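# Push the wheeled drawer pedestal fully under the desk

## Task

Get the wheeled drawer pedestal completely beneath the desk so no part of it projects past the desk's front or either side, with its drawer faces turned toward the room and lined up parallel to the desk's front edge. The pedestal must stay upright and level (toppled or leaning means failure), and it has to remain in that spot by itself, not because the robot is still holding or pushing it.

## Robot and tools

ROBOT. A Hello Robot Stretch 4 with a single arm: an omni-wheel base, a mast carrying a lift, a telescoping arm that reaches straight forward, a three-joint wrist (yaw, pitch, roll) and a two-finger gripper. It stands about 1.6 m tall; the base rim lies within 0.23 m of the base origin. Cameras on the robot: head_camera, head_left_camera, head_right_camera, wrist_camera.

FRAMES. Base frame: origin on the floor below the base centre, x forward, y to the left, z up. The odometry frame is the base frame as it was when the scene began. Headings are positive to the left (counter-clockwise seen from above), from -3.142 to 3.142.

execute_actions. Arguments: actions (a list holding exactly one action, or empty to just read the state and images) and cameras (list of camera names, or "all"; null or omitted gives all, [] gives none; an unknown name rejects the call). An action may contain base, joints, or both, plus optional pace and contact_limits; alternatively it is {"end_of_arm": "enable_torque"} by itself, which re-powers any wrist or gripper motor that shut off, making it hold its present position. All motions in one action start at once and may finish at different moments.
- base: one command only, and it is a relative offset measured from where the base last reported itself. translate_m: straight forward (+) or back (-), metres, -2 to 2. strafe_m: sideways, left positive, metres, -2 to 2. rotate_rad: turn in place, left/counter-clockwise positive, radians, -3.2 to 3.2.
- joints: absolute targets keyed by name. lift_m 0 to 1.2 m; arm_m 0 to 0.55 m extension; wrist_yaw_rad -1.134 to 4.276 (0 points forward, + to the left, 3.14 tucked back; above 3.4 the arm may block it); wrist_pitch_rad -1.117 to 4.259 (0 level, 1.57 pointing down); wrist_roll_rad -1.117 to 4.259 (0 fingers at equal height, + clockwise viewed from behind); gripper_m 0 to 0.08 m finger gap. A joint target outside its range is clipped and still executed (the result notes it); any other out-of-range value or unknown key rejects the whole call with no motion.
- pace: "slow", "default", "fast" or "max"; base speeds 0.1/0.3/0.4/0.6 m/s and turn rates 1/2/3/4 rad/s respectively, reduced when the lift is raised above 0.2 m.
- contact_limits: only arm_m, from 0 (stops at the lightest touch) to 0.75 (pushes hardest); default 0.5.
No single action runs more than 15 s. Parts you leave out of an action may still be driving toward an earlier target.

wait: seconds, 0 to 10. Commands nothing new and returns the same state and images as an empty execute_actions.

zoom_image: camera plus region [x0, y0, x1, y1] in pixels of that camera's most recent full image, origin top-left, no bigger than 504 by 504. Gives a more detailed close-up.

finished_scene: scene (integer, the current scene's number). Ends the scene irreversibly once the last command has been held; the reply says whether the goal was met. Replying with no tool call also ends things.

RESULT LINES. base_status / joint_status: how each commanded motion ended. "done" (for the base, the wheels turned the commanded amount even if they slipped), "off_target" (stopped short, maybe still pushing), "contact_stop_at_<key>" (hit something; that part may go slack), "limit_stop_at_<name>" (a built-in limit, e.g. tilt or own_body), "time_out", "torque_fault" (a wrist or gripper motor went limp; send enable_torque). If a call reports a stop, later calls in the same reply are skipped. on_its_own: things not commanded by this call; "held at" is the held target, not the actual position. lidar_m: 12 distances in metres, one per 30-degree sector, first straight ahead then counter-clockwise (4th left, 7th behind, 10th right); "-" means nothing seen or closer than 0.25 m. It sees from about 0.15 m up, so a desk top registers even if the base fits below; thin legs and clear objects may be missed. wrist_depth_mm: 7x7 grid of median depths, 100 to 2000 mm, starting top-left. hand_pose: the point between the fingers, 0.015 m back from the tips, in the base frame (approximate). base_odometry: from wheel rotation only, so slip counts as motion. turned_by_wheels vs turned_by_imu: a gap above about 0.1 rad suggests a collision or slip, and the heading error is roughly their difference. base_tilt: degrees, forward and right positive, with a fixed offset up to about 1.5. motor_effort: percent of maximum, positive toward higher joint values; bracket is the peak in the last action; wheel_0..2 positive turns the base right. pictures: names the cameras in the order of the attached images.

GRIPPING. Command a gap smaller than the object to squeeze; "off_target" after closing means something is held. Sustained gripper effort beyond about 50 trips a torque fault.

CAUTIONS. Unfold at the start with lift_m 0.4 and wrist_yaw_rad 0 together. Don't drive or turn with over 1 kg in hand and arm_m above 0.2. Strong or high pushes can tip the robot; leaning past 6 degrees makes the lift, arm and wheels go slack. Avoid pressing the gripper into things with base or arm moves (wrist torque faults). Avoid knocking the pedestal over, slamming into the desk, hard hits and dropping anything; before finishing, move the robot clear so the pedestal rests under the desk unsupported. Shorter total robot motion is better.

Each tool is called after "Emit:" as name(argument=value, ...), one argument or row to a line, values as JSON.

## Session

Emit:
execute_actions(
  actions=[],
)

Scene clock: 0.00 s.
base_odometry: x=+0.000 y=+0.000 heading=+0.000 (m, m, rad; odometry frame)
turned_by_wheels: +0.000 (rad since the last result)
turned_by_imu: +0.000 (rad since the last result)
base_tilt: forward=-0.8 right=+0.1 (deg)
lidar_m: 1.76 0.96 1.32 2.26 1.90 1.89 1.31 1.11 1.10 1.28 1.86 1.74
base_status: not commanded
joint_positions: lift_m=+0.143 arm_m=+0.001 wrist_yaw_rad=+3.064 wrist_pitch_rad=-0.008 wrist_roll_rad=+0.002 gripper_m=+0.040
joint_status: not commanded
motor_effort: lift_m=+19 arm_m=-1 wrist_yaw_rad=+1 wrist_pitch_rad=-9 wrist_roll_rad=-1 gripper_m=+0 wheel_0=+0 wheel_1=+0 wheel_2=+0 (%)
hand_pose: x=-0.0337 y=+0.1036 z=+0.3224 quat_wxyz=(+0.039, +0.004, +0.001, +0.999) (m; base frame)
wrist_depth_mm: 145 146 - - - 1756 1576 / - 145 1576 - - 1756 1576 / - 125 196 - - 1808 1537 / 107 145 243 - - 1756 1537 / 144 1205 1537 - - 1708 1537 / 1098 1229 1336 1308 1281 1308 1308 / 878 946 109 854 123 917 854
pictures: head_camera, head_left_camera, head_right_camera, wrist_camera
Images, in order (width x height): head_camera 420x560, head_left_camera 420x672, head_right_camera 420x672, wrist_camera 616x392.

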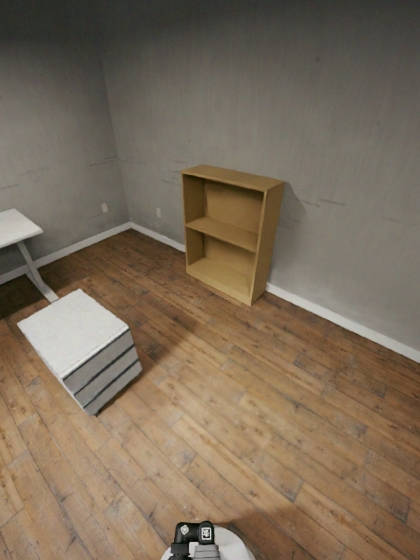

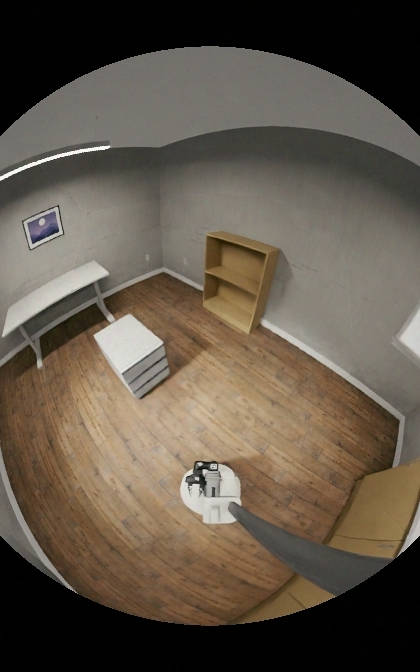

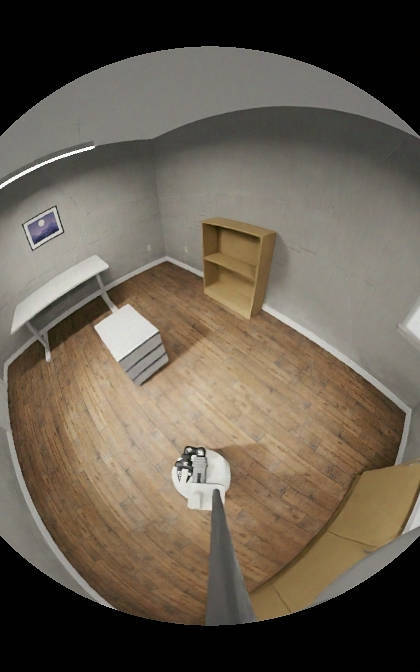

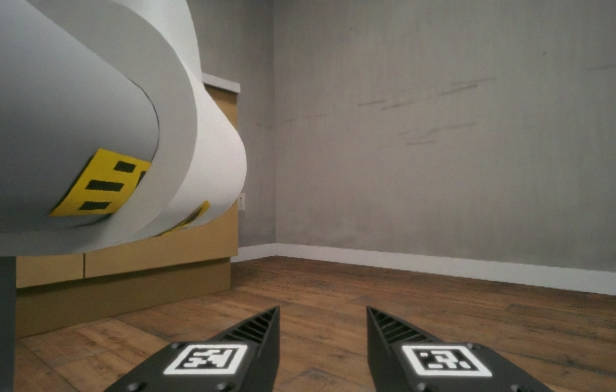

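Emit:
execute_actions(
  actions=[
    {"base":{"rotate_rad":0.95}},
  ],
)

Scene clock: 4.27 s.
base_odometry: x=+0.000 y=+0.000 heading=+0.950 (m, m, rad; odometry frame)
turned_by_wheels: +0.950 (rad since the last result)
turned_by_imu: +0.939 (rad since the last result)
base_tilt: forward=-0.7 right=+0.1 (deg)
lidar_m: 0.98 2.38 1.92 1.88 1.40 1.11 1.09 1.24 1.90 1.85 1.73 0.99
base_status: done
joint_positions: lift_m=+0.143 arm_m=+0.001 wrist_yaw_rad=+3.064 wrist_pitch_rad=-0.008 wrist_roll_rad=+0.002 gripper_m=+0.040
joint_status: not commanded
motor_effort: lift_m=+19(19) arm_m=-2(2) wrist_yaw_rad=+1(1) wrist_pitch_rad=-9(8) wrist_roll_rad=-1(1) gripper_m=+0(0) wheel_0=+1(3) wheel_1=+1(2) wheel_2=+1(6) (%)
hand_pose: x=-0.0337 y=+0.1036 z=+0.3224 quat_wxyz=(+0.039, +0.004, +0.001, +0.999) (m; base frame)
wrist_depth_mm: 145 146 1808 1863 1808 1756 1808 / - 146 1281 1255 1229 1205 1182 / - 125 196 1255 1205 1205 1160 / 107 145 244 1229 1229 1182 1160 / 143 1308 1281 1229 1229 1182 1160 / 1366 1336 1336 1281 1281 1229 1205 / 891 931 109 842 123 917 854
pictures: head_camera, head_left_camera, head_right_camera, wrist_camera
Images, in order (width x height): head_camera 420x560, head_left_camera 420x672, head_right_camera 420x672, wrist_camera 616x392.

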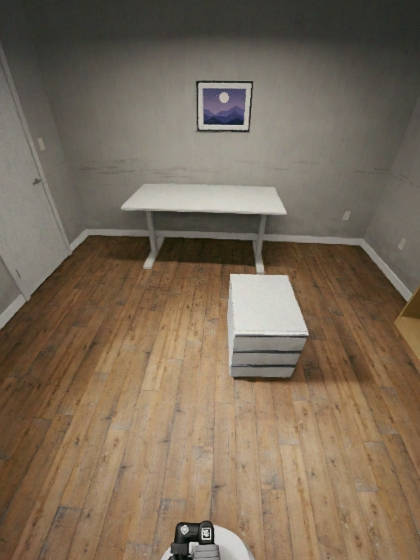

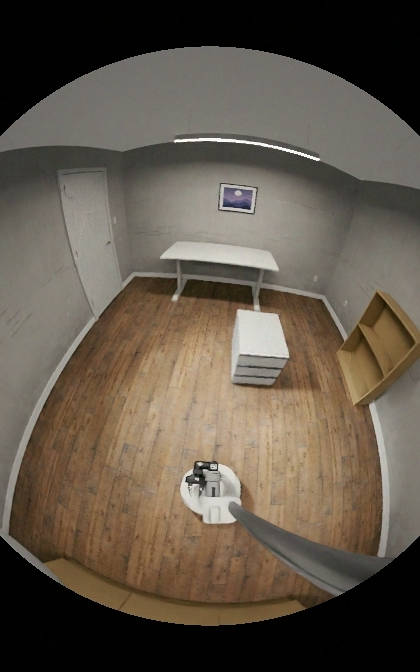

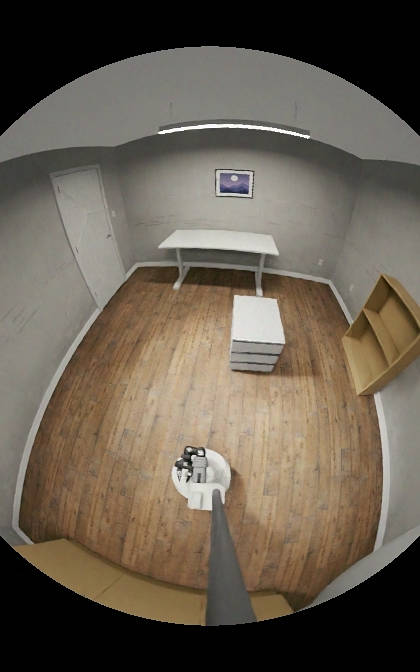

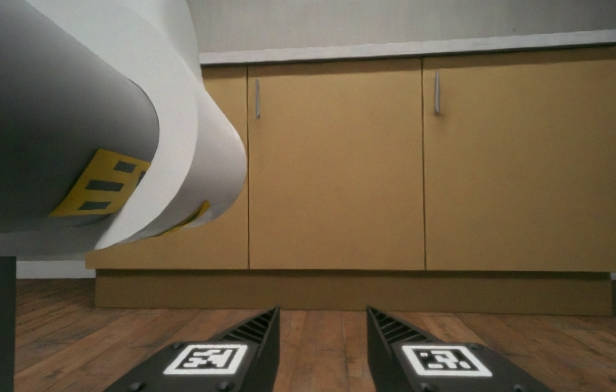

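Emit:
execute_actions(
  actions=[
    {"base":{"rotate_rad":-0.06}},
  ],
  cameras=["head_camera"],
)

Emit:
execute_actions(
  actions=[
    {"base":{"strafe_m":-0.87},"pace":"max"},
  ],
  cameras=["head_camera","head_left_camera"],
)

Scene clock: 18.03 s.
base_odometry: x=+0.000 y=+0.000 heading=+0.890 (m, m, rad; odometry frame)
turned_by_wheels: -0.060 (rad since the last result)
turned_by_imu: -0.059 (rad since the last result)
base_tilt: forward=-0.8 right=+0.1 (deg)
lidar_m: 0.96 2.32 1.94 1.88 1.48 1.11 1.10 1.18 1.91 1.84 1.75 1.00
base_status: done
joint_positions: lift_m=+0.143 arm_m=+0.001 wrist_yaw_rad=+3.064 wrist_pitch_rad=-0.008 wrist_roll_rad=+0.002 gripper_m=+0.040
joint_status: not commanded
motor_effort: lift_m=+19(19) arm_m=-2(2) wrist_yaw_rad=+1(2) wrist_pitch_rad=-9(6) wrist_roll_rad=-1(0) gripper_m=+0(0) wheel_0=+1(2) wheel_1=+0(3) wheel_2=+1(0) (%)
hand_pose: x=-0.0337 y=+0.1036 z=+0.3224 quat_wxyz=(+0.039, +0.004, +0.001, +0.999) (m; base frame)
wrist_depth_mm: 145 146 1863 1863 1921 1863 1863 / - 145 1255 1255 1205 1205 1229 / - 125 196 1255 1281 1229 1205 / 107 145 243 1255 1255 1229 1229 / 144 1255 1229 1229 1229 1229 1205 / 1308 1281 1281 1281 1255 1281 1255 / 866 946 109 842 123 917 854
pictures: head_camera
Images, in order (width x height): head_camera 420x560.

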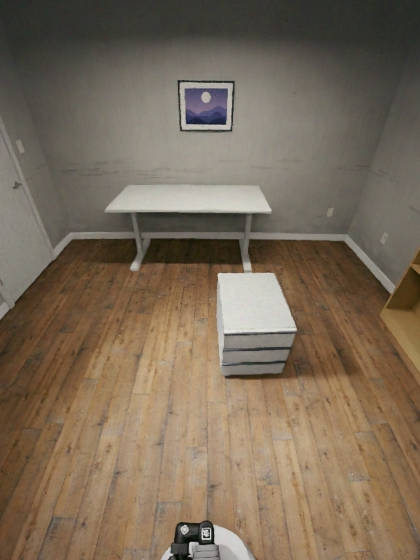

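Scene clock: 20.87 s.
base_odometry: x=+0.676 y=-0.547 heading=+0.890 (m, m, rad; odometry frame)
turned_by_wheels: +0.000 (rad since the last result)
turned_by_imu: -0.001 (rad since the last result)
base_tilt: forward=-0.8 right=+0.1 (deg)
lidar_m: 1.23 1.02 2.81 2.73 1.56 1.18 1.17 1.32 1.02 0.97 0.99 1.06
base_status: done
joint_positions: lift_m=+0.143 arm_m=+0.001 wrist_yaw_rad=+3.064 wrist_pitch_rad=-0.008 wrist_roll_rad=+0.002 gripper_m=+0.040
joint_status: not commanded
motor_effort: lift_m=+19(19) arm_m=-2(1) wrist_yaw_rad=+1(2) wrist_pitch_rad=-8(8) wrist_roll_rad=-1(1) gripper_m=+0(0) wheel_0=+0(10) wheel_1=+0(11) wheel_2=+1(0) (%)
hand_pose: x=-0.0337 y=+0.1036 z=+0.3224 quat_wxyz=(+0.039, +0.004, +0.001, +0.999) (m; base frame)
wrist_depth_mm: 146 146 1921 1983 1921 1863 1863 / - 145 1921 1308 1308 1308 1281 / - 125 196 1281 1281 1281 1281 / 107 145 243 1308 1255 1308 1255 / 143 1921 1863 1308 1308 1281 1255 / 1366 1366 1336 1336 1281 1281 1308 / 878 931 109 854 123 904 842
pictures: head_camera, head_left_camera
Images, in order (width x height): head_camera 420x560, head_left_camera 420x672.

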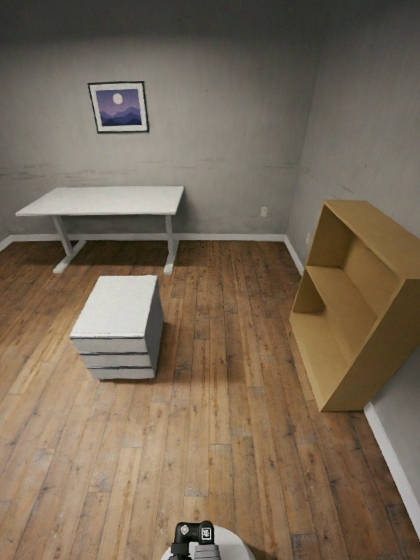

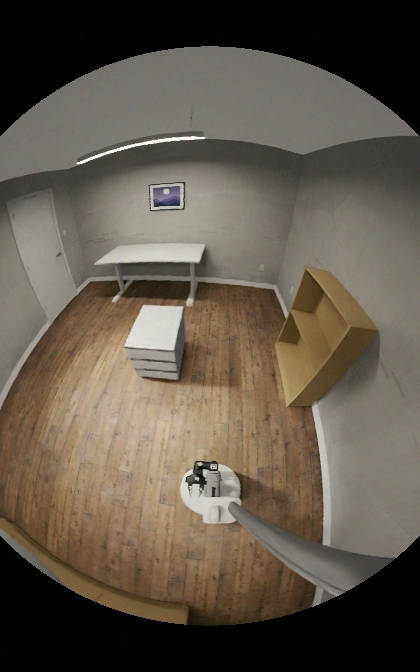

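Emit:
execute_actions(
  actions=[
    {"base":{"translate_m":1.22},"pace":"max"},
  ],
  cameras=["head_camera","head_left_camera"],
)

Scene clock: 28.93 s.
base_odometry: x=+1.444 y=+0.401 heading=+0.890 (m, m, rad; odometry frame)
turned_by_wheels: +0.000 (rad since the last result)
turned_by_imu: -0.005 (rad since the last result)
base_tilt: forward=-0.8 right=+0.1 (deg)
lidar_m: 0.96 0.98 0.32 0.30 0.33 2.47 2.40 1.45 0.77 0.73 0.79 1.58
base_status: done
joint_positions: lift_m=+0.143 arm_m=+0.001 wrist_yaw_rad=+3.064 wrist_pitch_rad=-0.008 wrist_roll_rad=+0.002 gripper_m=+0.040
joint_status: not commanded
motor_effort: lift_m=+19(19) arm_m=-2(2) wrist_yaw_rad=+1(1) wrist_pitch_rad=-11(7) wrist_roll_rad=-1(0) gripper_m=+0(0) wheel_0=-1(6) wheel_1=+0(8) wheel_2=-1(14) (%)
hand_pose: x=-0.0337 y=+0.1036 z=+0.3224 quat_wxyz=(+0.039, +0.004, +0.001, +0.999) (m; base frame)
wrist_depth_mm: 145 146 - - - - - / - 145 - - - - 309 / - 125 196 - - - 309 / 107 144 243 - - - 309 / 143 - - - - - 310 / 1366 1336 1336 1308 1281 1281 310 / 878 931 109 854 123 904 312
pictures: head_camera, head_left_camera
Images, in order (width x height): head_camera 420x560, head_left_camera 420x672.

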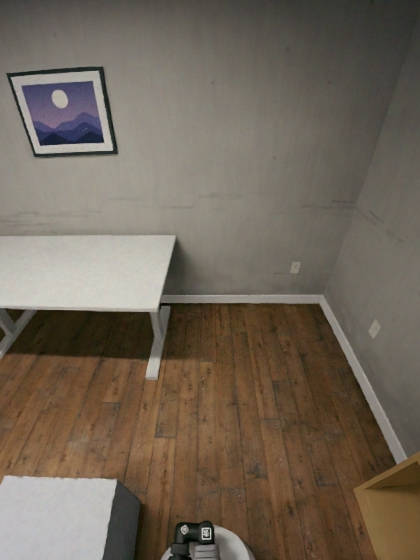

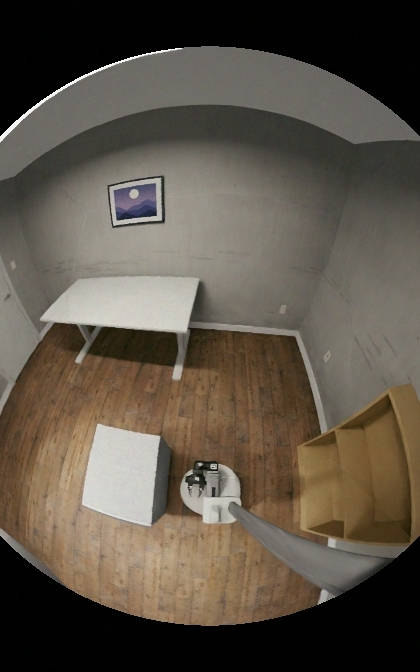

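Emit:
execute_actions(
  actions=[
    {"base":{"strafe_m":0.25},"pace":"slow"},
  ],
  cameras=["head_camera","head_left_camera"],
)

Scene clock: 34.27 s.
base_odometry: x=+1.250 y=+0.558 heading=+0.890 (m, m, rad; odometry frame)
turned_by_wheels: +0.000 (rad since the last result)
turned_by_imu: -0.002 (rad since the last result)
base_tilt: forward=-0.8 right=+0.1 (deg)
lidar_m: 0.95 0.28 0.25 0.25 0.25 2.44 2.37 1.76 1.02 0.99 1.03 1.82
base_status: done
joint_positions: lift_m=+0.143 arm_m=+0.001 wrist_yaw_rad=+3.064 wrist_pitch_rad=-0.008 wrist_roll_rad=+0.002 gripper_m=+0.040
joint_status: not commanded
motor_effort: lift_m=+19(19) arm_m=-2(1) wrist_yaw_rad=+1(1) wrist_pitch_rad=-9(10) wrist_roll_rad=-1(0) gripper_m=+0(0) wheel_0=-7(15) wheel_1=+4(14) wheel_2=+1(2) (%)
hand_pose: x=-0.0337 y=+0.1036 z=+0.3224 quat_wxyz=(+0.039, +0.004, +0.001, +0.999) (m; base frame)
wrist_depth_mm: 145 146 - - - - 172 / - 145 - - - 247 172 / - 125 196 - - 247 172 / 107 144 242 - - 248 172 / 143 - - - - 250 173 / 1336 1336 1366 1308 1255 251 174 / 878 931 109 854 123 204 171
pictures: head_camera, head_left_camera
Images, in order (width x height): head_camera 420x560, head_left_camera 420x672.

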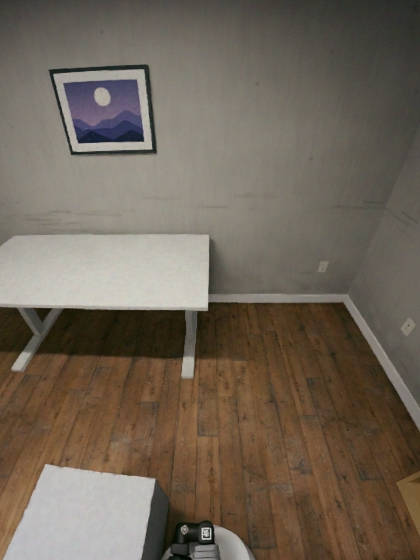

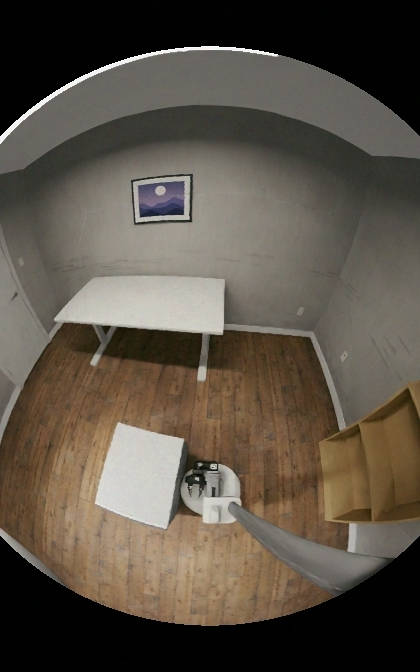

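Emit:
execute_actions(
  actions=[
    {"base":{"translate_m":0.13},"pace":"slow"},
  ],
  cameras=["head_left_camera"],
)

Emit:
execute_actions(
  actions=[
    {"base":{"strafe_m":0.12},"pace":"slow"},
  ],
  cameras=["head_camera","head_left_camera"],
)

Scene clock: 39.33 s.
base_odometry: x=+1.332 y=+0.659 heading=+0.890 (m, m, rad; odometry frame)
turned_by_wheels: +0.000 (rad since the last result)
turned_by_imu: +0.000 (rad since the last result)
base_tilt: forward=-0.8 right=+0.1 (deg)
lidar_m: 0.81 0.28 0.25 0.25 0.25 0.33 2.49 1.82 1.03 0.98 1.38 1.67
base_status: done
joint_positions: lift_m=+0.143 arm_m=+0.001 wrist_yaw_rad=+3.064 wrist_pitch_rad=-0.008 wrist_roll_rad=+0.002 gripper_m=+0.040
joint_status: not commanded
motor_effort: lift_m=+19(19) arm_m=-2(2) wrist_yaw_rad=+1(1) wrist_pitch_rad=-8(8) wrist_roll_rad=-1(1) gripper_m=+0(0) wheel_0=-1(6) wheel_1=+8(16) wheel_2=-2(7) (%)
hand_pose: x=-0.0337 y=+0.1036 z=+0.3224 quat_wxyz=(+0.039, +0.004, +0.001, +0.999) (m; base frame)
wrist_depth_mm: 145 146 - - - 234 167 / - 145 - - - 234 167 / - 125 196 - - 235 167 / 107 144 243 - - 236 167 / 144 - - - 1863 237 168 / 1366 1336 1308 1308 382 238 169 / 878 946 109 854 123 196 167
pictures: head_left_camera
Images, in order (width x height): head_left_camera 420x672.

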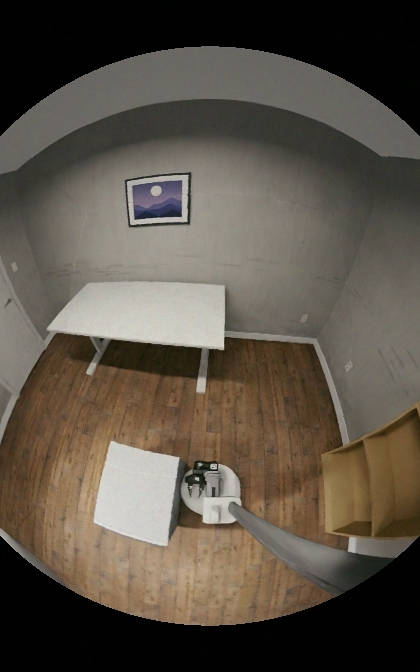

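Scene clock: 41.67 s.
base_odometry: x=+1.239 y=+0.735 heading=+0.890 (m, m, rad; odometry frame)
turned_by_wheels: +0.000 (rad since the last result)
turned_by_imu: -0.001 (rad since the last result)
base_tilt: forward=-0.7 right=+0.1 (deg)
lidar_m: 0.81 0.86 0.25 0.25 0.25 0.27 2.49 1.97 1.17 1.10 1.52 1.68
base_status: done
joint_positions: lift_m=+0.143 arm_m=+0.001 wrist_yaw_rad=+3.064 wrist_pitch_rad=-0.008 wrist_roll_rad=+0.002 gripper_m=+0.040
joint_status: not commanded
motor_effort: lift_m=+19(19) arm_m=-2(2) wrist_yaw_rad=+1(1) wrist_pitch_rad=-7(7) wrist_roll_rad=+0(2) gripper_m=+0(0) wheel_0=-8(16) wheel_1=+3(8) wheel_2=+1(0) (%)
hand_pose: x=-0.0337 y=+0.1036 z=+0.3224 quat_wxyz=(+0.039, +0.004, +0.001, +0.999) (m; base frame)
wrist_depth_mm: 145 146 - - - 214 160 / - 145 - - - 215 164 / - 125 196 - 382 215 164 / 107 145 242 - 384 215 165 / 144 - - - 387 216 165 / 1366 1336 1308 1308 317 217 166 / 878 946 109 854 123 183 159
pictures: head_camera, head_left_camera
Images, in order (width x height): head_camera 420x560, head_left_camera 420x672.

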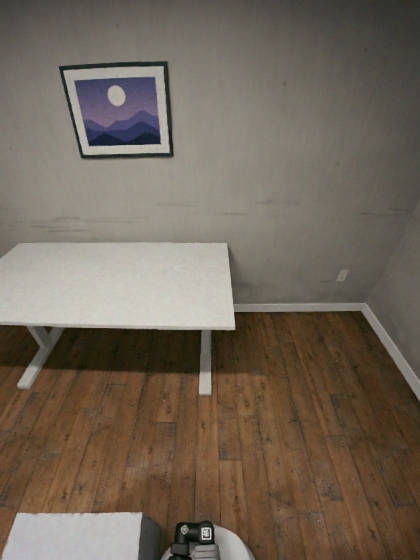

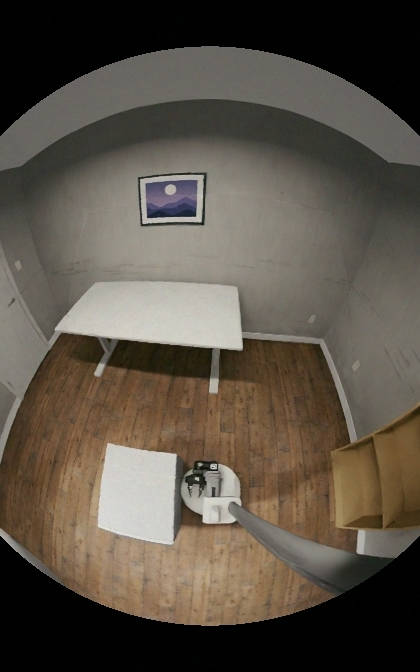

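Emit:
execute_actions(
  actions=[
    {"base":{"strafe_m":-0.05}},
  ],
  cameras=[],
)

Emit:
execute_actions(
  actions=[
    {"base":{"translate_m":-0.72},"pace":"max"},
  ],
  cameras=["head_camera","head_left_camera"],
)

Scene clock: 47.70 s.
base_odometry: x=+1.277 y=+0.703 heading=+0.890 (m, m, rad; odometry frame)
turned_by_wheels: +0.000 (rad since the last result)
turned_by_imu: +0.000 (rad since the last result)
base_tilt: forward=-0.8 right=+0.1 (deg)
lidar_m: 0.81 0.87 0.25 0.25 0.25 0.37 2.49 1.87 1.10 1.04 1.46 1.68
base_status: done
joint_positions: lift_m=+0.143 arm_m=+0.001 wrist_yaw_rad=+3.064 wrist_pitch_rad=-0.008 wrist_roll_rad=+0.002 gripper_m=+0.040
joint_status: not commanded
motor_effort: lift_m=+19(19) arm_m=-2(2) wrist_yaw_rad=+1(1) wrist_pitch_rad=-9(10) wrist_roll_rad=-1(1) gripper_m=+0(0) wheel_0=-1(8) wheel_1=+2(3) wheel_2=+0(1) (%)
hand_pose: x=-0.0337 y=+0.1036 z=+0.3224 quat_wxyz=(+0.039, +0.004, +0.001, +0.999) (m; base frame)
wrist_depth_mm: 145 146 - - - - 224 / - 145 - - - 306 223 / - 125 196 - - 304 224 / 107 145 242 - - 307 224 / 144 - - - - 307 224 / 1366 1336 1336 1281 1205 309 225 / 878 931 109 866 123 260 226
pictures: none
No camera images: the call's "cameras" was empty. Leave "cameras" out to get every camera's image.

Scene clock: 50.47 s.
base_odometry: x=+0.824 y=+0.143 heading=+0.890 (m, m, rad; odometry frame)
turned_by_wheels: +0.000 (rad since the last result)
turned_by_imu: +0.003 (rad since the last result)
base_tilt: forward=-0.8 right=+0.1 (deg)
lidar_m: 1.53 0.44 0.53 2.39 2.52 1.82 1.78 1.83 1.37 1.04 1.09 2.02
base_status: done
joint_positions: lift_m=+0.143 arm_m=+0.001 wrist_yaw_rad=+3.064 wrist_pitch_rad=-0.008 wrist_roll_rad=+0.002 gripper_m=+0.040
joint_status: not commanded
motor_effort: lift_m=+19(19) arm_m=-1(1) wrist_yaw_rad=+1(1) wrist_pitch_rad=-7(8) wrist_roll_rad=+0(1) gripper_m=+0(0) wheel_0=+0(9) wheel_1=-1(8) wheel_2=-1(8) (%)
hand_pose: x=-0.0337 y=+0.1036 z=+0.3224 quat_wxyz=(+0.039, +0.004, +0.001, +0.999) (m; base frame)
wrist_depth_mm: 145 146 - - - - - / - 145 - - - - - / - 125 195 1983 1863 1863 1921 / 107 145 243 1863 1863 1863 1863 / 144 - - 1921 1921 1863 1921 / 1397 1336 1366 1281 1308 1308 1281 / 878 931 109 854 123 917 842
pictures: head_camera, head_left_camera
Images, in order (width x height): head_camera 420x560, head_left_camera 420x672.

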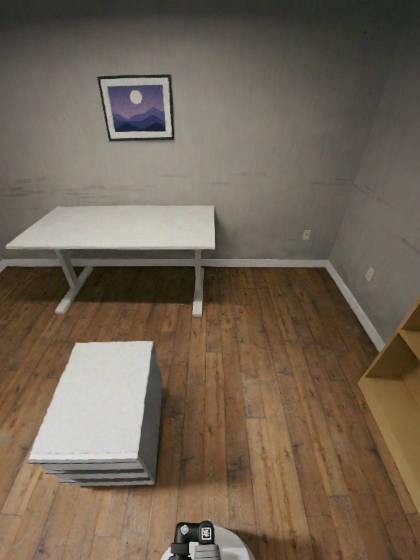

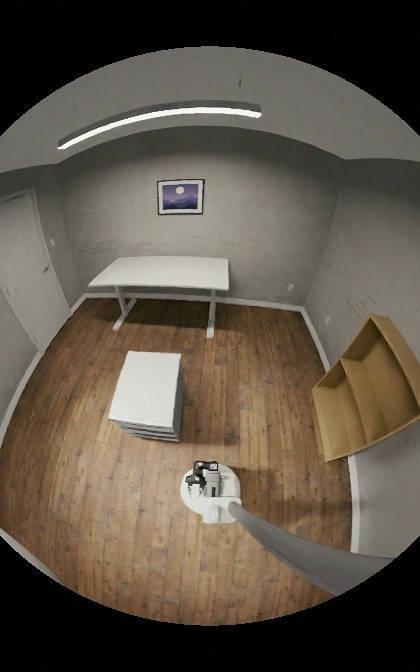

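Emit:
execute_actions(
  actions=[
    {"base":{"strafe_m":0.45},"pace":"max"},
  ],
  cameras=["head_camera"],
)

Scene clock: 54.43 s.
base_odometry: x=+0.475 y=+0.427 heading=+0.890 (m, m, rad; odometry frame)
turned_by_wheels: +0.000 (rad since the last result)
turned_by_imu: +0.000 (rad since the last result)
base_tilt: forward=-0.8 right=+0.1 (deg)
lidar_m: 0.35 0.38 2.00 1.95 2.05 1.78 1.73 1.86 1.84 1.50 1.58 0.36
base_status: done
joint_positions: lift_m=+0.143 arm_m=+0.001 wrist_yaw_rad=+3.064 wrist_pitch_rad=-0.008 wrist_roll_rad=+0.002 gripper_m=+0.040
joint_status: not commanded
motor_effort: lift_m=+19(19) arm_m=-1(1) wrist_yaw_rad=+2(2) wrist_pitch_rad=-9(10) wrist_roll_rad=-1(1) gripper_m=+0(0) wheel_0=-1(16) wheel_1=+0(10) wheel_2=-1(6) (%)
hand_pose: x=-0.0337 y=+0.1036 z=+0.3224 quat_wxyz=(+0.039, +0.004, +0.001, +0.999) (m; base frame)
wrist_depth_mm: 145 146 - - - - - / - 145 - - - - - / - 125 196 1863 1863 1921 - / 107 144 242 1863 1808 1863 - / 144 - 1921 1921 1863 1808 - / 1308 1336 1336 1308 1281 1308 1281 / 866 931 109 842 123 904 842
pictures: head_camera
Images, in order (width x height): head_camera 420x560.

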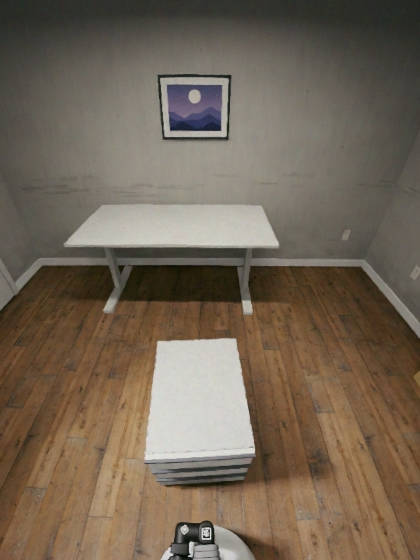

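Emit:
execute_actions(
  actions=[
    {"base":{"strafe_m":0.05}},
  ],
  cameras=[],
)

Emit:
execute_actions(
  actions=[
    {"base":{"translate_m":0.3},"pace":"slow"},
  ],
  cameras=["head_camera","head_left_camera"],
)

Scene clock: 59.40 s.
base_odometry: x=+0.436 y=+0.458 heading=+0.890 (m, m, rad; odometry frame)
turned_by_wheels: +0.000 (rad since the last result)
turned_by_imu: -0.001 (rad since the last result)
base_tilt: forward=-0.8 right=+0.1 (deg)
lidar_m: 0.35 0.38 1.96 1.90 2.01 1.76 1.74 1.87 1.90 1.55 1.63 0.35
base_status: done
joint_positions: lift_m=+0.143 arm_m=+0.001 wrist_yaw_rad=+3.064 wrist_pitch_rad=-0.008 wrist_roll_rad=+0.002 gripper_m=+0.040
joint_status: not commanded
motor_effort: lift_m=+19(19) arm_m=-2(2) wrist_yaw_rad=+1(1) wrist_pitch_rad=-8(10) wrist_roll_rad=-1(0) gripper_m=+0(0) wheel_0=+0(6) wheel_1=-2(10) wheel_2=-2(2) (%)
hand_pose: x=-0.0337 y=+0.1036 z=+0.3224 quat_wxyz=(+0.039, +0.004, +0.001, +0.999) (m; base frame)
wrist_depth_mm: 145 146 - - - - - / - 145 - - - - - / - 125 196 1808 1863 1808 - / 107 145 243 1863 1863 1808 - / 144 1863 1921 1863 1863 1921 - / 1366 1366 1336 1336 1281 1281 1255 / 878 931 109 854 123 917 854
pictures: none
No camera images: the call's "cameras" was empty. Leave "cameras" out to get every camera's image.

Scene clock: 63.67 s.
base_odometry: x=+0.624 y=+0.691 heading=+0.890 (m, m, rad; odometry frame)
turned_by_wheels: +0.000 (rad since the last result)
turned_by_imu: -0.001 (rad since the last result)
base_tilt: forward=-0.8 right=+0.1 (deg)
lidar_m: 0.25 0.25 1.94 1.90 1.98 2.08 2.02 2.19 1.90 1.54 0.27 0.25
base_status: done
joint_positions: lift_m=+0.142 arm_m=+0.000 wrist_yaw_rad=+3.065 wrist_pitch_rad=-0.008 wrist_roll_rad=+0.002 gripper_m=+0.040
joint_status: not commanded
motor_effort: lift_m=+20(19) arm_m=+1(2) wrist_yaw_rad=-1(18) wrist_pitch_rad=-9(10) wrist_roll_rad=-2(0) gripper_m=+0(0) wheel_0=+6(8) wheel_1=+5(6) wheel_2=-9(15) (%)
hand_pose: x=-0.0340 y=+0.1035 z=+0.3224 quat_wxyz=(+0.038, +0.004, +0.001, +0.999) (m; base frame)
wrist_depth_mm: 145 146 - - - - - / - 145 - - - - - / - 125 196 - - - - / 107 144 241 - - - - / 143 - - - - - - / 1366 1336 1336 1308 1281 1308 1308 / 866 946 109 854 123 904 854
pictures: head_camera, head_left_camera
Images, in order (width x height): head_camera 420x560, head_left_camera 420x672.

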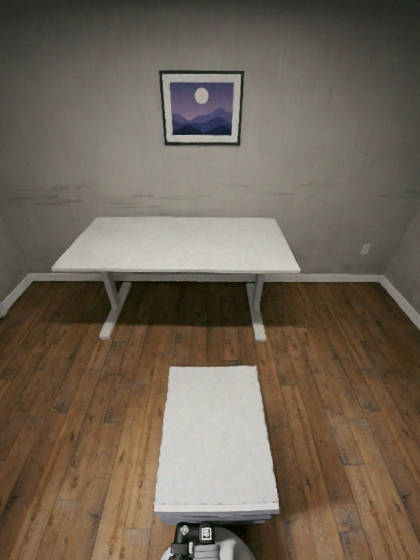

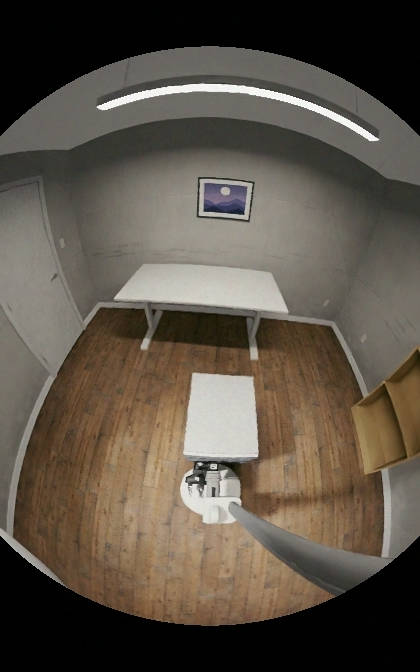

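Emit:
execute_actions(
  actions=[
    {"base":{"translate_m":0.25}},
  ],
  cameras=["head_camera"],
)

Scene clock: 68.13 s.
base_odometry: x=+0.782 y=+0.885 heading=+0.890 (m, m, rad; odometry frame)
turned_by_wheels: +0.000 (rad since the last result)
turned_by_imu: -0.001 (rad since the last result)
base_tilt: forward=-0.7 right=+0.1 (deg)
lidar_m: 0.25 0.25 1.89 1.87 1.98 2.35 2.29 2.46 1.59 1.55 0.26 0.25
base_status: done
joint_positions: lift_m=+0.142 arm_m=+0.000 wrist_yaw_rad=+3.065 wrist_pitch_rad=-0.008 wrist_roll_rad=+0.002 gripper_m=+0.040
joint_status: not commanded
motor_effort: lift_m=+19(19) arm_m=+0(0) wrist_yaw_rad=-1(0) wrist_pitch_rad=-8(8) wrist_roll_rad=+0(1) gripper_m=+0(0) wheel_0=+3(10) wheel_1=+1(10) wheel_2=-4(18) (%)
hand_pose: x=-0.0340 y=+0.1035 z=+0.3224 quat_wxyz=(+0.039, +0.004, +0.001, +0.999) (m; base frame)
wrist_depth_mm: 145 146 - - - - - / - 145 - - - - - / - 125 195 - - - - / 107 144 242 - - - - / 143 - - - - - - / 1336 1366 1308 1336 1281 1281 1281 / 878 931 109 842 123 904 831
pictures: head_camera
Images, in order (width x height): head_camera 420x560.

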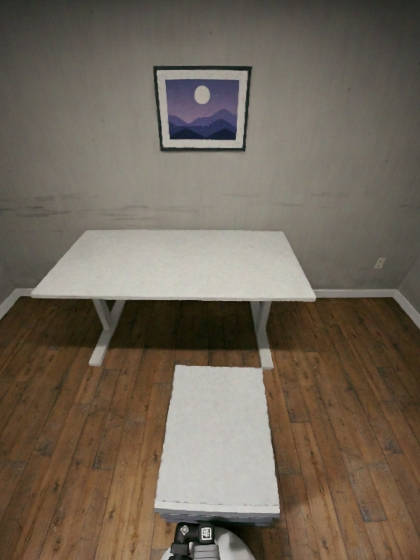

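Emit:
execute_actions(
  actions=[
    {"base":{"strafe_m":-0.05}},
  ],
  cameras=[],
)

Emit:
execute_actions(
  actions=[
    {"base":{"translate_m":0.25}},
  ],
  cameras=["head_camera"],
)

Scene clock: 72.67 s.
base_odometry: x=+0.820 y=+0.853 heading=+0.890 (m, m, rad; odometry frame)
turned_by_wheels: +0.000 (rad since the last result)
turned_by_imu: +0.000 (rad since the last result)
base_tilt: forward=-0.8 right=+0.1 (deg)
lidar_m: 0.25 0.25 1.96 1.91 2.03 2.34 2.30 2.47 1.58 1.49 1.90 0.25
base_status: done
joint_positions: lift_m=+0.142 arm_m=+0.000 wrist_yaw_rad=+3.065 wrist_pitch_rad=-0.008 wrist_roll_rad=+0.002 gripper_m=+0.040
joint_status: not commanded
motor_effort: lift_m=+19(19) arm_m=+0(0) wrist_yaw_rad=-1(0) wrist_pitch_rad=-9(9) wrist_roll_rad=+0(1) gripper_m=+0(0) wheel_0=+7(14) wheel_1=+3(7) wheel_2=-7(4) (%)
hand_pose: x=-0.0340 y=+0.1035 z=+0.3224 quat_wxyz=(+0.039, +0.004, +0.001, +0.999) (m; base frame)
wrist_depth_mm: 145 146 - - - - - / - 145 - - - - - / - 125 195 - - - - / 107 144 241 - - - - / 143 - - - - - - / 1366 1366 1336 1308 1336 1281 1281 / 878 931 109 854 123 904 854
pictures: none
No camera images: the call's "cameras" was empty. Leave "cameras" out to get every camera's image.

Scene clock: 74.93 s.
base_odometry: x=+0.978 y=+1.048 heading=+0.890 (m, m, rad; odometry frame)
turned_by_wheels: +0.000 (rad since the last result)
turned_by_imu: -0.002 (rad since the last result)
base_tilt: forward=-0.8 right=+0.1 (deg)
lidar_m: 0.25 0.25 1.17 1.90 2.02 2.60 2.53 2.48 1.57 1.52 0.29 0.25
base_status: done
joint_positions: lift_m=+0.142 arm_m=+0.000 wrist_yaw_rad=+3.065 wrist_pitch_rad=-0.008 wrist_roll_rad=+0.002 gripper_m=+0.040
joint_status: not commanded
motor_effort: lift_m=+19(19) arm_m=+1(0) wrist_yaw_rad=+0(0) wrist_pitch_rad=-9(9) wrist_roll_rad=-1(1) gripper_m=+0(0) wheel_0=-1(9) wheel_1=+3(9) wheel_2=-3(26) (%)
hand_pose: x=-0.0340 y=+0.1035 z=+0.3224 quat_wxyz=(+0.039, +0.004, +0.001, +0.999) (m; base frame)
wrist_depth_mm: 145 146 - - - - - / - 145 - - - - - / - 125 195 - - - - / 107 144 243 - - - - / 143 - - - - - - / 1366 1366 1336 1308 1281 1281 1255 / 866 931 109 854 123 917 842
pictures: head_camera
Images, in order (width x height): head_camera 420x560.

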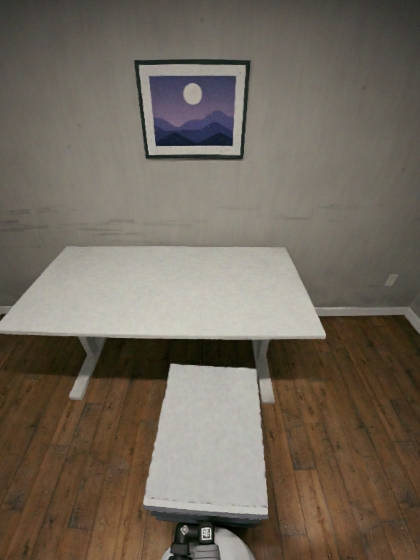

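Emit:
execute_actions(
  actions=[
    {"base":{"strafe_m":-0.08}},
  ],
  cameras=[],
)

Emit:
execute_actions(
  actions=[
    {"base":{"translate_m":0.15}},
  ],
  cameras=["head_camera"],
)

Scene clock: 80.13 s.
base_odometry: x=+1.040 y=+0.997 heading=+0.890 (m, m, rad; odometry frame)
turned_by_wheels: +0.000 (rad since the last result)
turned_by_imu: +0.000 (rad since the last result)
base_tilt: forward=-0.7 right=+0.1 (deg)
lidar_m: 0.25 0.25 0.33 1.99 2.10 2.61 2.54 2.38 1.48 1.43 1.84 0.26
base_status: done
joint_positions: lift_m=+0.142 arm_m=+0.000 wrist_yaw_rad=+3.065 wrist_pitch_rad=-0.008 wrist_roll_rad=+0.002 gripper_m=+0.040
joint_status: not commanded
motor_effort: lift_m=+19(19) arm_m=+0(0) wrist_yaw_rad=-1(1) wrist_pitch_rad=-11(9) wrist_roll_rad=-1(1) gripper_m=+0(0) wheel_0=+5(12) wheel_1=+2(10) wheel_2=-4(8) (%)
hand_pose: x=-0.0340 y=+0.1035 z=+0.3224 quat_wxyz=(+0.039, +0.004, +0.001, +0.999) (m; base frame)
wrist_depth_mm: 145 146 - - - - - / - 145 - - - - - / - 125 196 - - - - / 107 144 242 - - - - / 144 - - - - - - / 1366 1336 1281 1308 1255 1308 1308 / 878 931 109 842 123 904 854
pictures: none
No camera images: the call's "cameras" was empty. Leave "cameras" out to get every camera's image.

Scene clock: 81.97 s.
base_odometry: x=+1.134 y=+1.113 heading=+0.890 (m, m, rad; odometry frame)
turned_by_wheels: +0.000 (rad since the last result)
turned_by_imu: -0.002 (rad since the last result)
base_tilt: forward=-0.7 right=+0.1 (deg)
lidar_m: 0.25 0.25 0.33 1.98 2.10 2.77 2.70 2.38 1.49 1.44 1.84 0.25
base_status: done
joint_positions: lift_m=+0.142 arm_m=+0.000 wrist_yaw_rad=+3.065 wrist_pitch_rad=-0.008 wrist_roll_rad=+0.002 gripper_m=+0.040
joint_status: not commanded
motor_effort: lift_m=+19(19) arm_m=-1(0) wrist_yaw_rad=+0(0) wrist_pitch_rad=-9(9) wrist_roll_rad=+0(2) gripper_m=+0(0) wheel_0=-1(9) wheel_1=+2(8) wheel_2=-7(20) (%)
hand_pose: x=-0.0340 y=+0.1035 z=+0.3224 quat_wxyz=(+0.039, +0.004, +0.001, +0.999) (m; base frame)
wrist_depth_mm: 145 146 - - - - - / - 145 - - - - - / - 125 195 - - - - / 107 145 241 - - - - / 143 - - - - - - / 1397 1366 1308 1308 1308 1281 1308 / 878 931 109 854 123 904 854
pictures: head_camera
Images, in order (width x height): head_camera 420x560.

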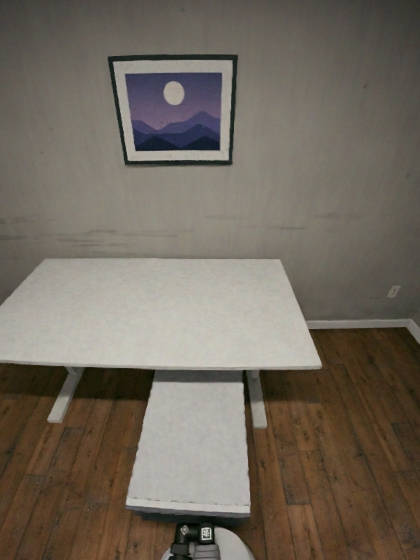

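Emit:
execute_actions(
  actions=[
    {"base":{"translate_m":0.15}},
  ],
  cameras=["head_camera"],
)

Emit:
zoom_image(
  camera="head_camera",
  region=[60, 380, 360, 560],
)

Scene clock: 86.13 s.
base_odometry: x=+1.228 y=+1.230 heading=+0.890 (m, m, rad; odometry frame)
turned_by_wheels: +0.000 (rad since the last result)
turned_by_imu: -0.002 (rad since the last result)
base_tilt: forward=-0.7 right=+0.1 (deg)
lidar_m: 0.25 0.25 0.33 1.96 2.11 2.93 2.84 2.40 1.49 1.44 0.63 0.25
base_status: done
joint_positions: lift_m=+0.142 arm_m=+0.000 wrist_yaw_rad=+3.065 wrist_pitch_rad=-0.008 wrist_roll_rad=+0.002 gripper_m=+0.040
joint_status: not commanded
motor_effort: lift_m=+19(19) arm_m=+0(0) wrist_yaw_rad=+0(1) wrist_pitch_rad=-7(10) wrist_roll_rad=-1(0) gripper_m=+0(0) wheel_0=+0(3) wheel_1=+3(16) wheel_2=-5(23) (%)
hand_pose: x=-0.0340 y=+0.1035 z=+0.3224 quat_wxyz=(+0.039, +0.004, +0.001, +0.999) (m; base frame)
wrist_depth_mm: 145 146 - - - - - / - 145 - - - - - / - 125 195 - - - - / 107 144 242 - - - - / 143 - - - - - - / 1397 1336 1336 1308 1281 1281 1308 / 866 917 109 854 123 891 842
pictures: head_camera
Images, in order (width x height): head_camera 420x560.

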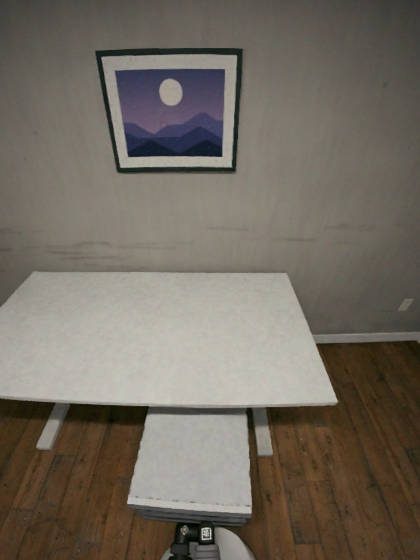

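Region (60, 380, 360, 560) of head_camera's 420x560 image, scaled by 1.680, with more detail than that image has; it fills the top 302 rows of this view, and the rest is white.

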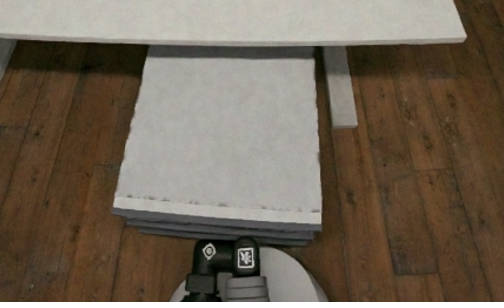

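Emit:
execute_actions(
  actions=[
    {"base":{"rotate_rad":0.045},"pace":"slow"},
  ],
  cameras=[],
)

Emit:
execute_actions(
  actions=[
    {"base":{"translate_m":0.13}},
  ],
  cameras=["head_camera"],
)

Emit:
zoom_image(
  camera="head_camera",
  region=[60, 380, 360, 560],
)

Scene clock: 93.93 s.
base_odometry: x=+1.228 y=+1.230 heading=+0.934 (m, m, rad; odometry frame)
turned_by_wheels: +0.044 (rad since the last result)
turned_by_imu: +0.044 (rad since the last result)
base_tilt: forward=-0.8 right=+0.1 (deg)
lidar_m: 0.25 0.25 0.36 1.95 2.12 2.89 2.84 2.31 1.48 1.45 0.62 0.25
base_status: done
joint_positions: lift_m=+0.142 arm_m=+0.000 wrist_yaw_rad=+3.065 wrist_pitch_rad=-0.008 wrist_roll_rad=+0.002 gripper_m=+0.040
joint_status: not commanded
motor_effort: lift_m=+19(19) arm_m=+0(0) wrist_yaw_rad=+0(0) wrist_pitch_rad=-9(8) wrist_roll_rad=+0(0) gripper_m=+0(0) wheel_0=+0(4) wheel_1=+0(5) wheel_2=-8(9) (%)
hand_pose: x=-0.0340 y=+0.1035 z=+0.3224 quat_wxyz=(+0.039, +0.004, +0.001, +0.999) (m; base frame)
wrist_depth_mm: 145 146 - - - - - / - 145 - - - - - / - 125 196 - - - - / 107 144 242 - - - - / 143 - - - - - - / 1366 1336 1336 1281 1308 1281 1308 / 878 917 109 842 123 917 842
pictures: none
No camera images: the call's "cameras" was empty. Leave "cameras" out to get every camera's image.

Scene clock: 95.67 s.
base_odometry: x=+1.305 y=+1.334 heading=+0.934 (m, m, rad; odometry frame)
turned_by_wheels: +0.000 (rad since the last result)
turned_by_imu: -0.002 (rad since the last result)
base_tilt: forward=-0.7 right=+0.1 (deg)
lidar_m: 0.25 0.25 0.53 1.94 2.10 3.02 2.99 2.35 1.49 1.49 0.45 0.25
base_status: done
joint_positions: lift_m=+0.142 arm_m=+0.000 wrist_yaw_rad=+3.065 wrist_pitch_rad=-0.008 wrist_roll_rad=+0.002 gripper_m=+0.040
joint_status: not commanded
motor_effort: lift_m=+19(19) arm_m=+0(0) wrist_yaw_rad=+0(1) wrist_pitch_rad=-7(8) wrist_roll_rad=-1(1) gripper_m=+0(0) wheel_0=+0(7) wheel_1=+2(7) wheel_2=-7(22) (%)
hand_pose: x=-0.0340 y=+0.1035 z=+0.3224 quat_wxyz=(+0.039, +0.004, +0.001, +0.999) (m; base frame)
wrist_depth_mm: 145 146 - - - - - / - 145 - - - - - / - 125 196 - - - - / 107 144 244 - - - - / 143 - - - - - - / 1336 1366 1336 1336 1308 1308 1308 / 878 931 109 854 123 904 854
pictures: head_camera
Images, in order (width x height): head_camera 420x560.

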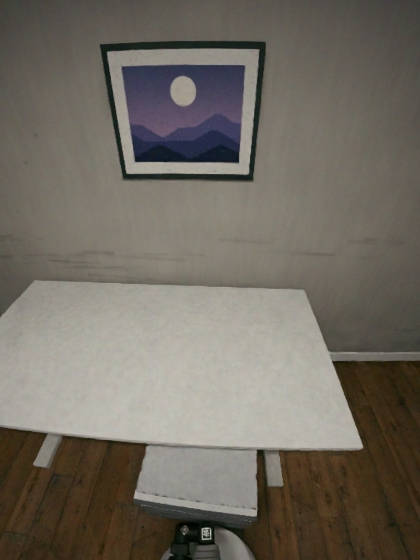

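Region (60, 380, 360, 560) of head_camera's 420x560 image, scaled by 1.680, with more detail than that image has; it fills the top 302 rows of this view, and the rest is white.

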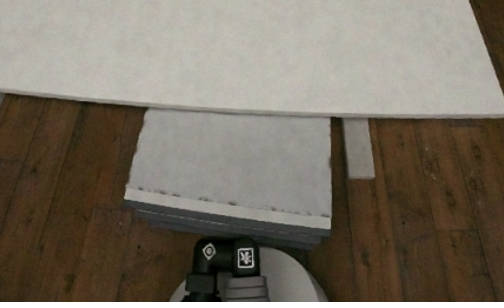

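Emit:
execute_actions(
  actions=[
    {"base":{"strafe_m":-0.09},"pace":"slow"},
  ],
  cameras=[],
)

Emit:
execute_actions(
  actions=[
    {"base":{"translate_m":0.05},"pace":"slow"},
  ],
  cameras=["head_camera"],
)

Emit:
zoom_image(
  camera="head_camera",
  region=[60, 380, 360, 560],
)

Scene clock: 103.33 s.
base_odometry: x=+1.378 y=+1.280 heading=+0.934 (m, m, rad; odometry frame)
turned_by_wheels: +0.000 (rad since the last result)
turned_by_imu: +0.000 (rad since the last result)
base_tilt: forward=-0.8 right=+0.1 (deg)
lidar_m: 0.25 0.25 0.34 2.04 2.19 3.03 2.99 2.24 1.40 1.53 0.44 0.25
base_status: done
joint_positions: lift_m=+0.142 arm_m=+0.000 wrist_yaw_rad=+3.065 wrist_pitch_rad=-0.008 wrist_roll_rad=+0.002 gripper_m=+0.040
joint_status: not commanded
motor_effort: lift_m=+19(19) arm_m=+0(0) wrist_yaw_rad=+1(0) wrist_pitch_rad=-11(8) wrist_roll_rad=+0(1) gripper_m=+0(0) wheel_0=+7(11) wheel_1=+0(2) wheel_2=-5(10) (%)
hand_pose: x=-0.0340 y=+0.1035 z=+0.3224 quat_wxyz=(+0.039, +0.004, +0.001, +0.999) (m; base frame)
wrist_depth_mm: 145 146 - - - - - / - 145 - - - - - / - 125 195 - - - - / 107 144 243 - - - - / 143 - - - - - - / 1336 1336 1308 1308 1281 1281 1281 / 878 931 109 842 123 917 842
pictures: none
No camera images: the call's "cameras" was empty. Leave "cameras" out to get every camera's image.

Scene clock: 105.03 s.
base_odometry: x=+1.407 y=+1.320 heading=+0.933 (m, m, rad; odometry frame)
turned_by_wheels: +0.000 (rad since the last result)
turned_by_imu: -0.001 (rad since the last result)
base_tilt: forward=-0.7 right=+0.1 (deg)
lidar_m: 0.25 0.25 0.32 2.04 2.20 3.07 3.04 2.24 1.41 1.66 0.37 0.26
base_status: done
joint_positions: lift_m=+0.142 arm_m=+0.000 wrist_yaw_rad=+3.065 wrist_pitch_rad=-0.008 wrist_roll_rad=+0.002 gripper_m=+0.040
joint_status: not commanded
motor_effort: lift_m=+19(19) arm_m=+0(0) wrist_yaw_rad=+0(1) wrist_pitch_rad=-9(8) wrist_roll_rad=-1(1) gripper_m=+0(0) wheel_0=+0(4) wheel_1=+4(9) wheel_2=-10(16) (%)
hand_pose: x=-0.0340 y=+0.1035 z=+0.3224 quat_wxyz=(+0.039, +0.004, +0.001, +0.999) (m; base frame)
wrist_depth_mm: 145 146 - - - - - / - 145 - - - - - / - 125 196 - - - - / 107 144 242 - - - - / 144 - - - - - - / 1366 1366 1308 1281 1336 1308 1281 / 878 946 109 854 123 917 842
pictures: head_camera
Images, in order (width x height): head_camera 420x560.

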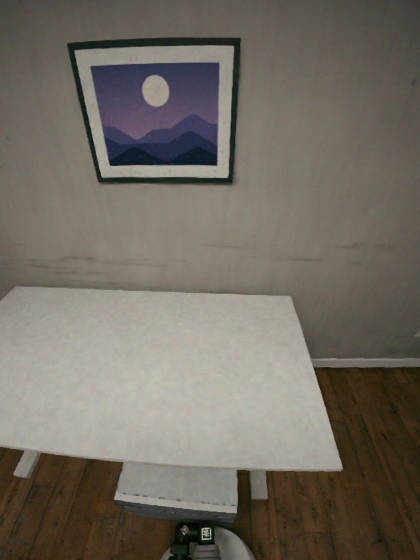

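Region (60, 380, 360, 560) of head_camera's 420x560 image, scaled by 1.680, with more detail than that image has; it fills the top 302 rows of this view, and the rest is white.

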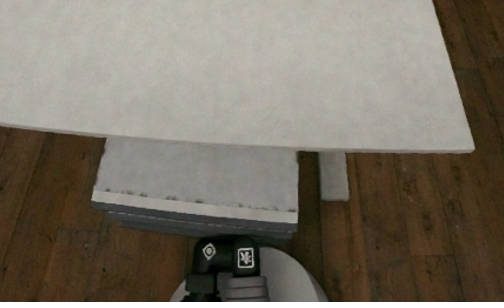

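Emit:
execute_actions(
  actions=[
    {"base":{"translate_m":0.04},"pace":"slow"},
  ],
  cameras=["head_camera"],
)

Emit:
zoom_image(
  camera="head_camera",
  region=[60, 380, 360, 560],
)

Scene clock: 109.90 s.
base_odometry: x=+1.431 y=+1.352 heading=+0.933 (m, m, rad; odometry frame)
turned_by_wheels: +0.000 (rad since the last result)
turned_by_imu: -0.001 (rad since the last result)
base_tilt: forward=-0.8 right=+0.0 (deg)
lidar_m: 0.25 0.25 0.33 2.03 2.20 3.13 3.06 2.21 1.42 1.68 0.33 0.25
base_status: done
joint_positions: lift_m=+0.142 arm_m=+0.000 wrist_yaw_rad=+3.065 wrist_pitch_rad=-0.008 wrist_roll_rad=+0.002 gripper_m=+0.040
joint_status: not commanded
motor_effort: lift_m=+19(19) arm_m=+0(1) wrist_yaw_rad=+0(0) wrist_pitch_rad=-8(8) wrist_roll_rad=-1(1) gripper_m=+0(0) wheel_0=+2(3) wheel_1=+5(7) wheel_2=-10(20) (%)
hand_pose: x=-0.0340 y=+0.1035 z=+0.3224 quat_wxyz=(+0.039, +0.004, +0.001, +0.999) (m; base frame)
wrist_depth_mm: 145 146 - - - - - / - 144 - - - - - / - 125 195 - - - - / 107 144 242 - - - - / 143 - - - - - - / 1366 1336 1336 1308 1281 1308 1308 / 891 931 109 842 123 917 854
pictures: head_camera
Images, in order (width x height): head_camera 420x560.

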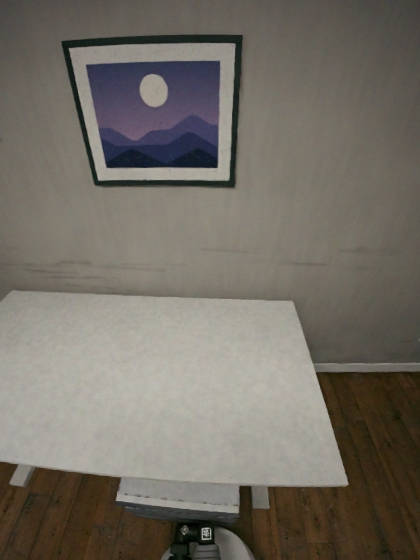

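Region (60, 380, 360, 560) of head_camera's 420x560 image, scaled by 1.680, with more detail than that image has; it fills the top 302 rows of this view, and the rest is white.

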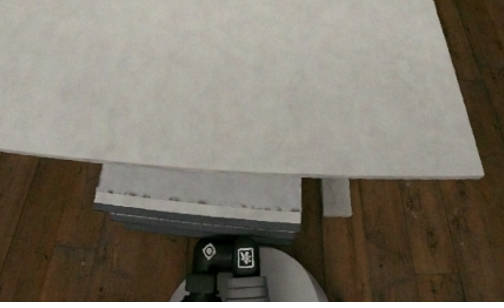

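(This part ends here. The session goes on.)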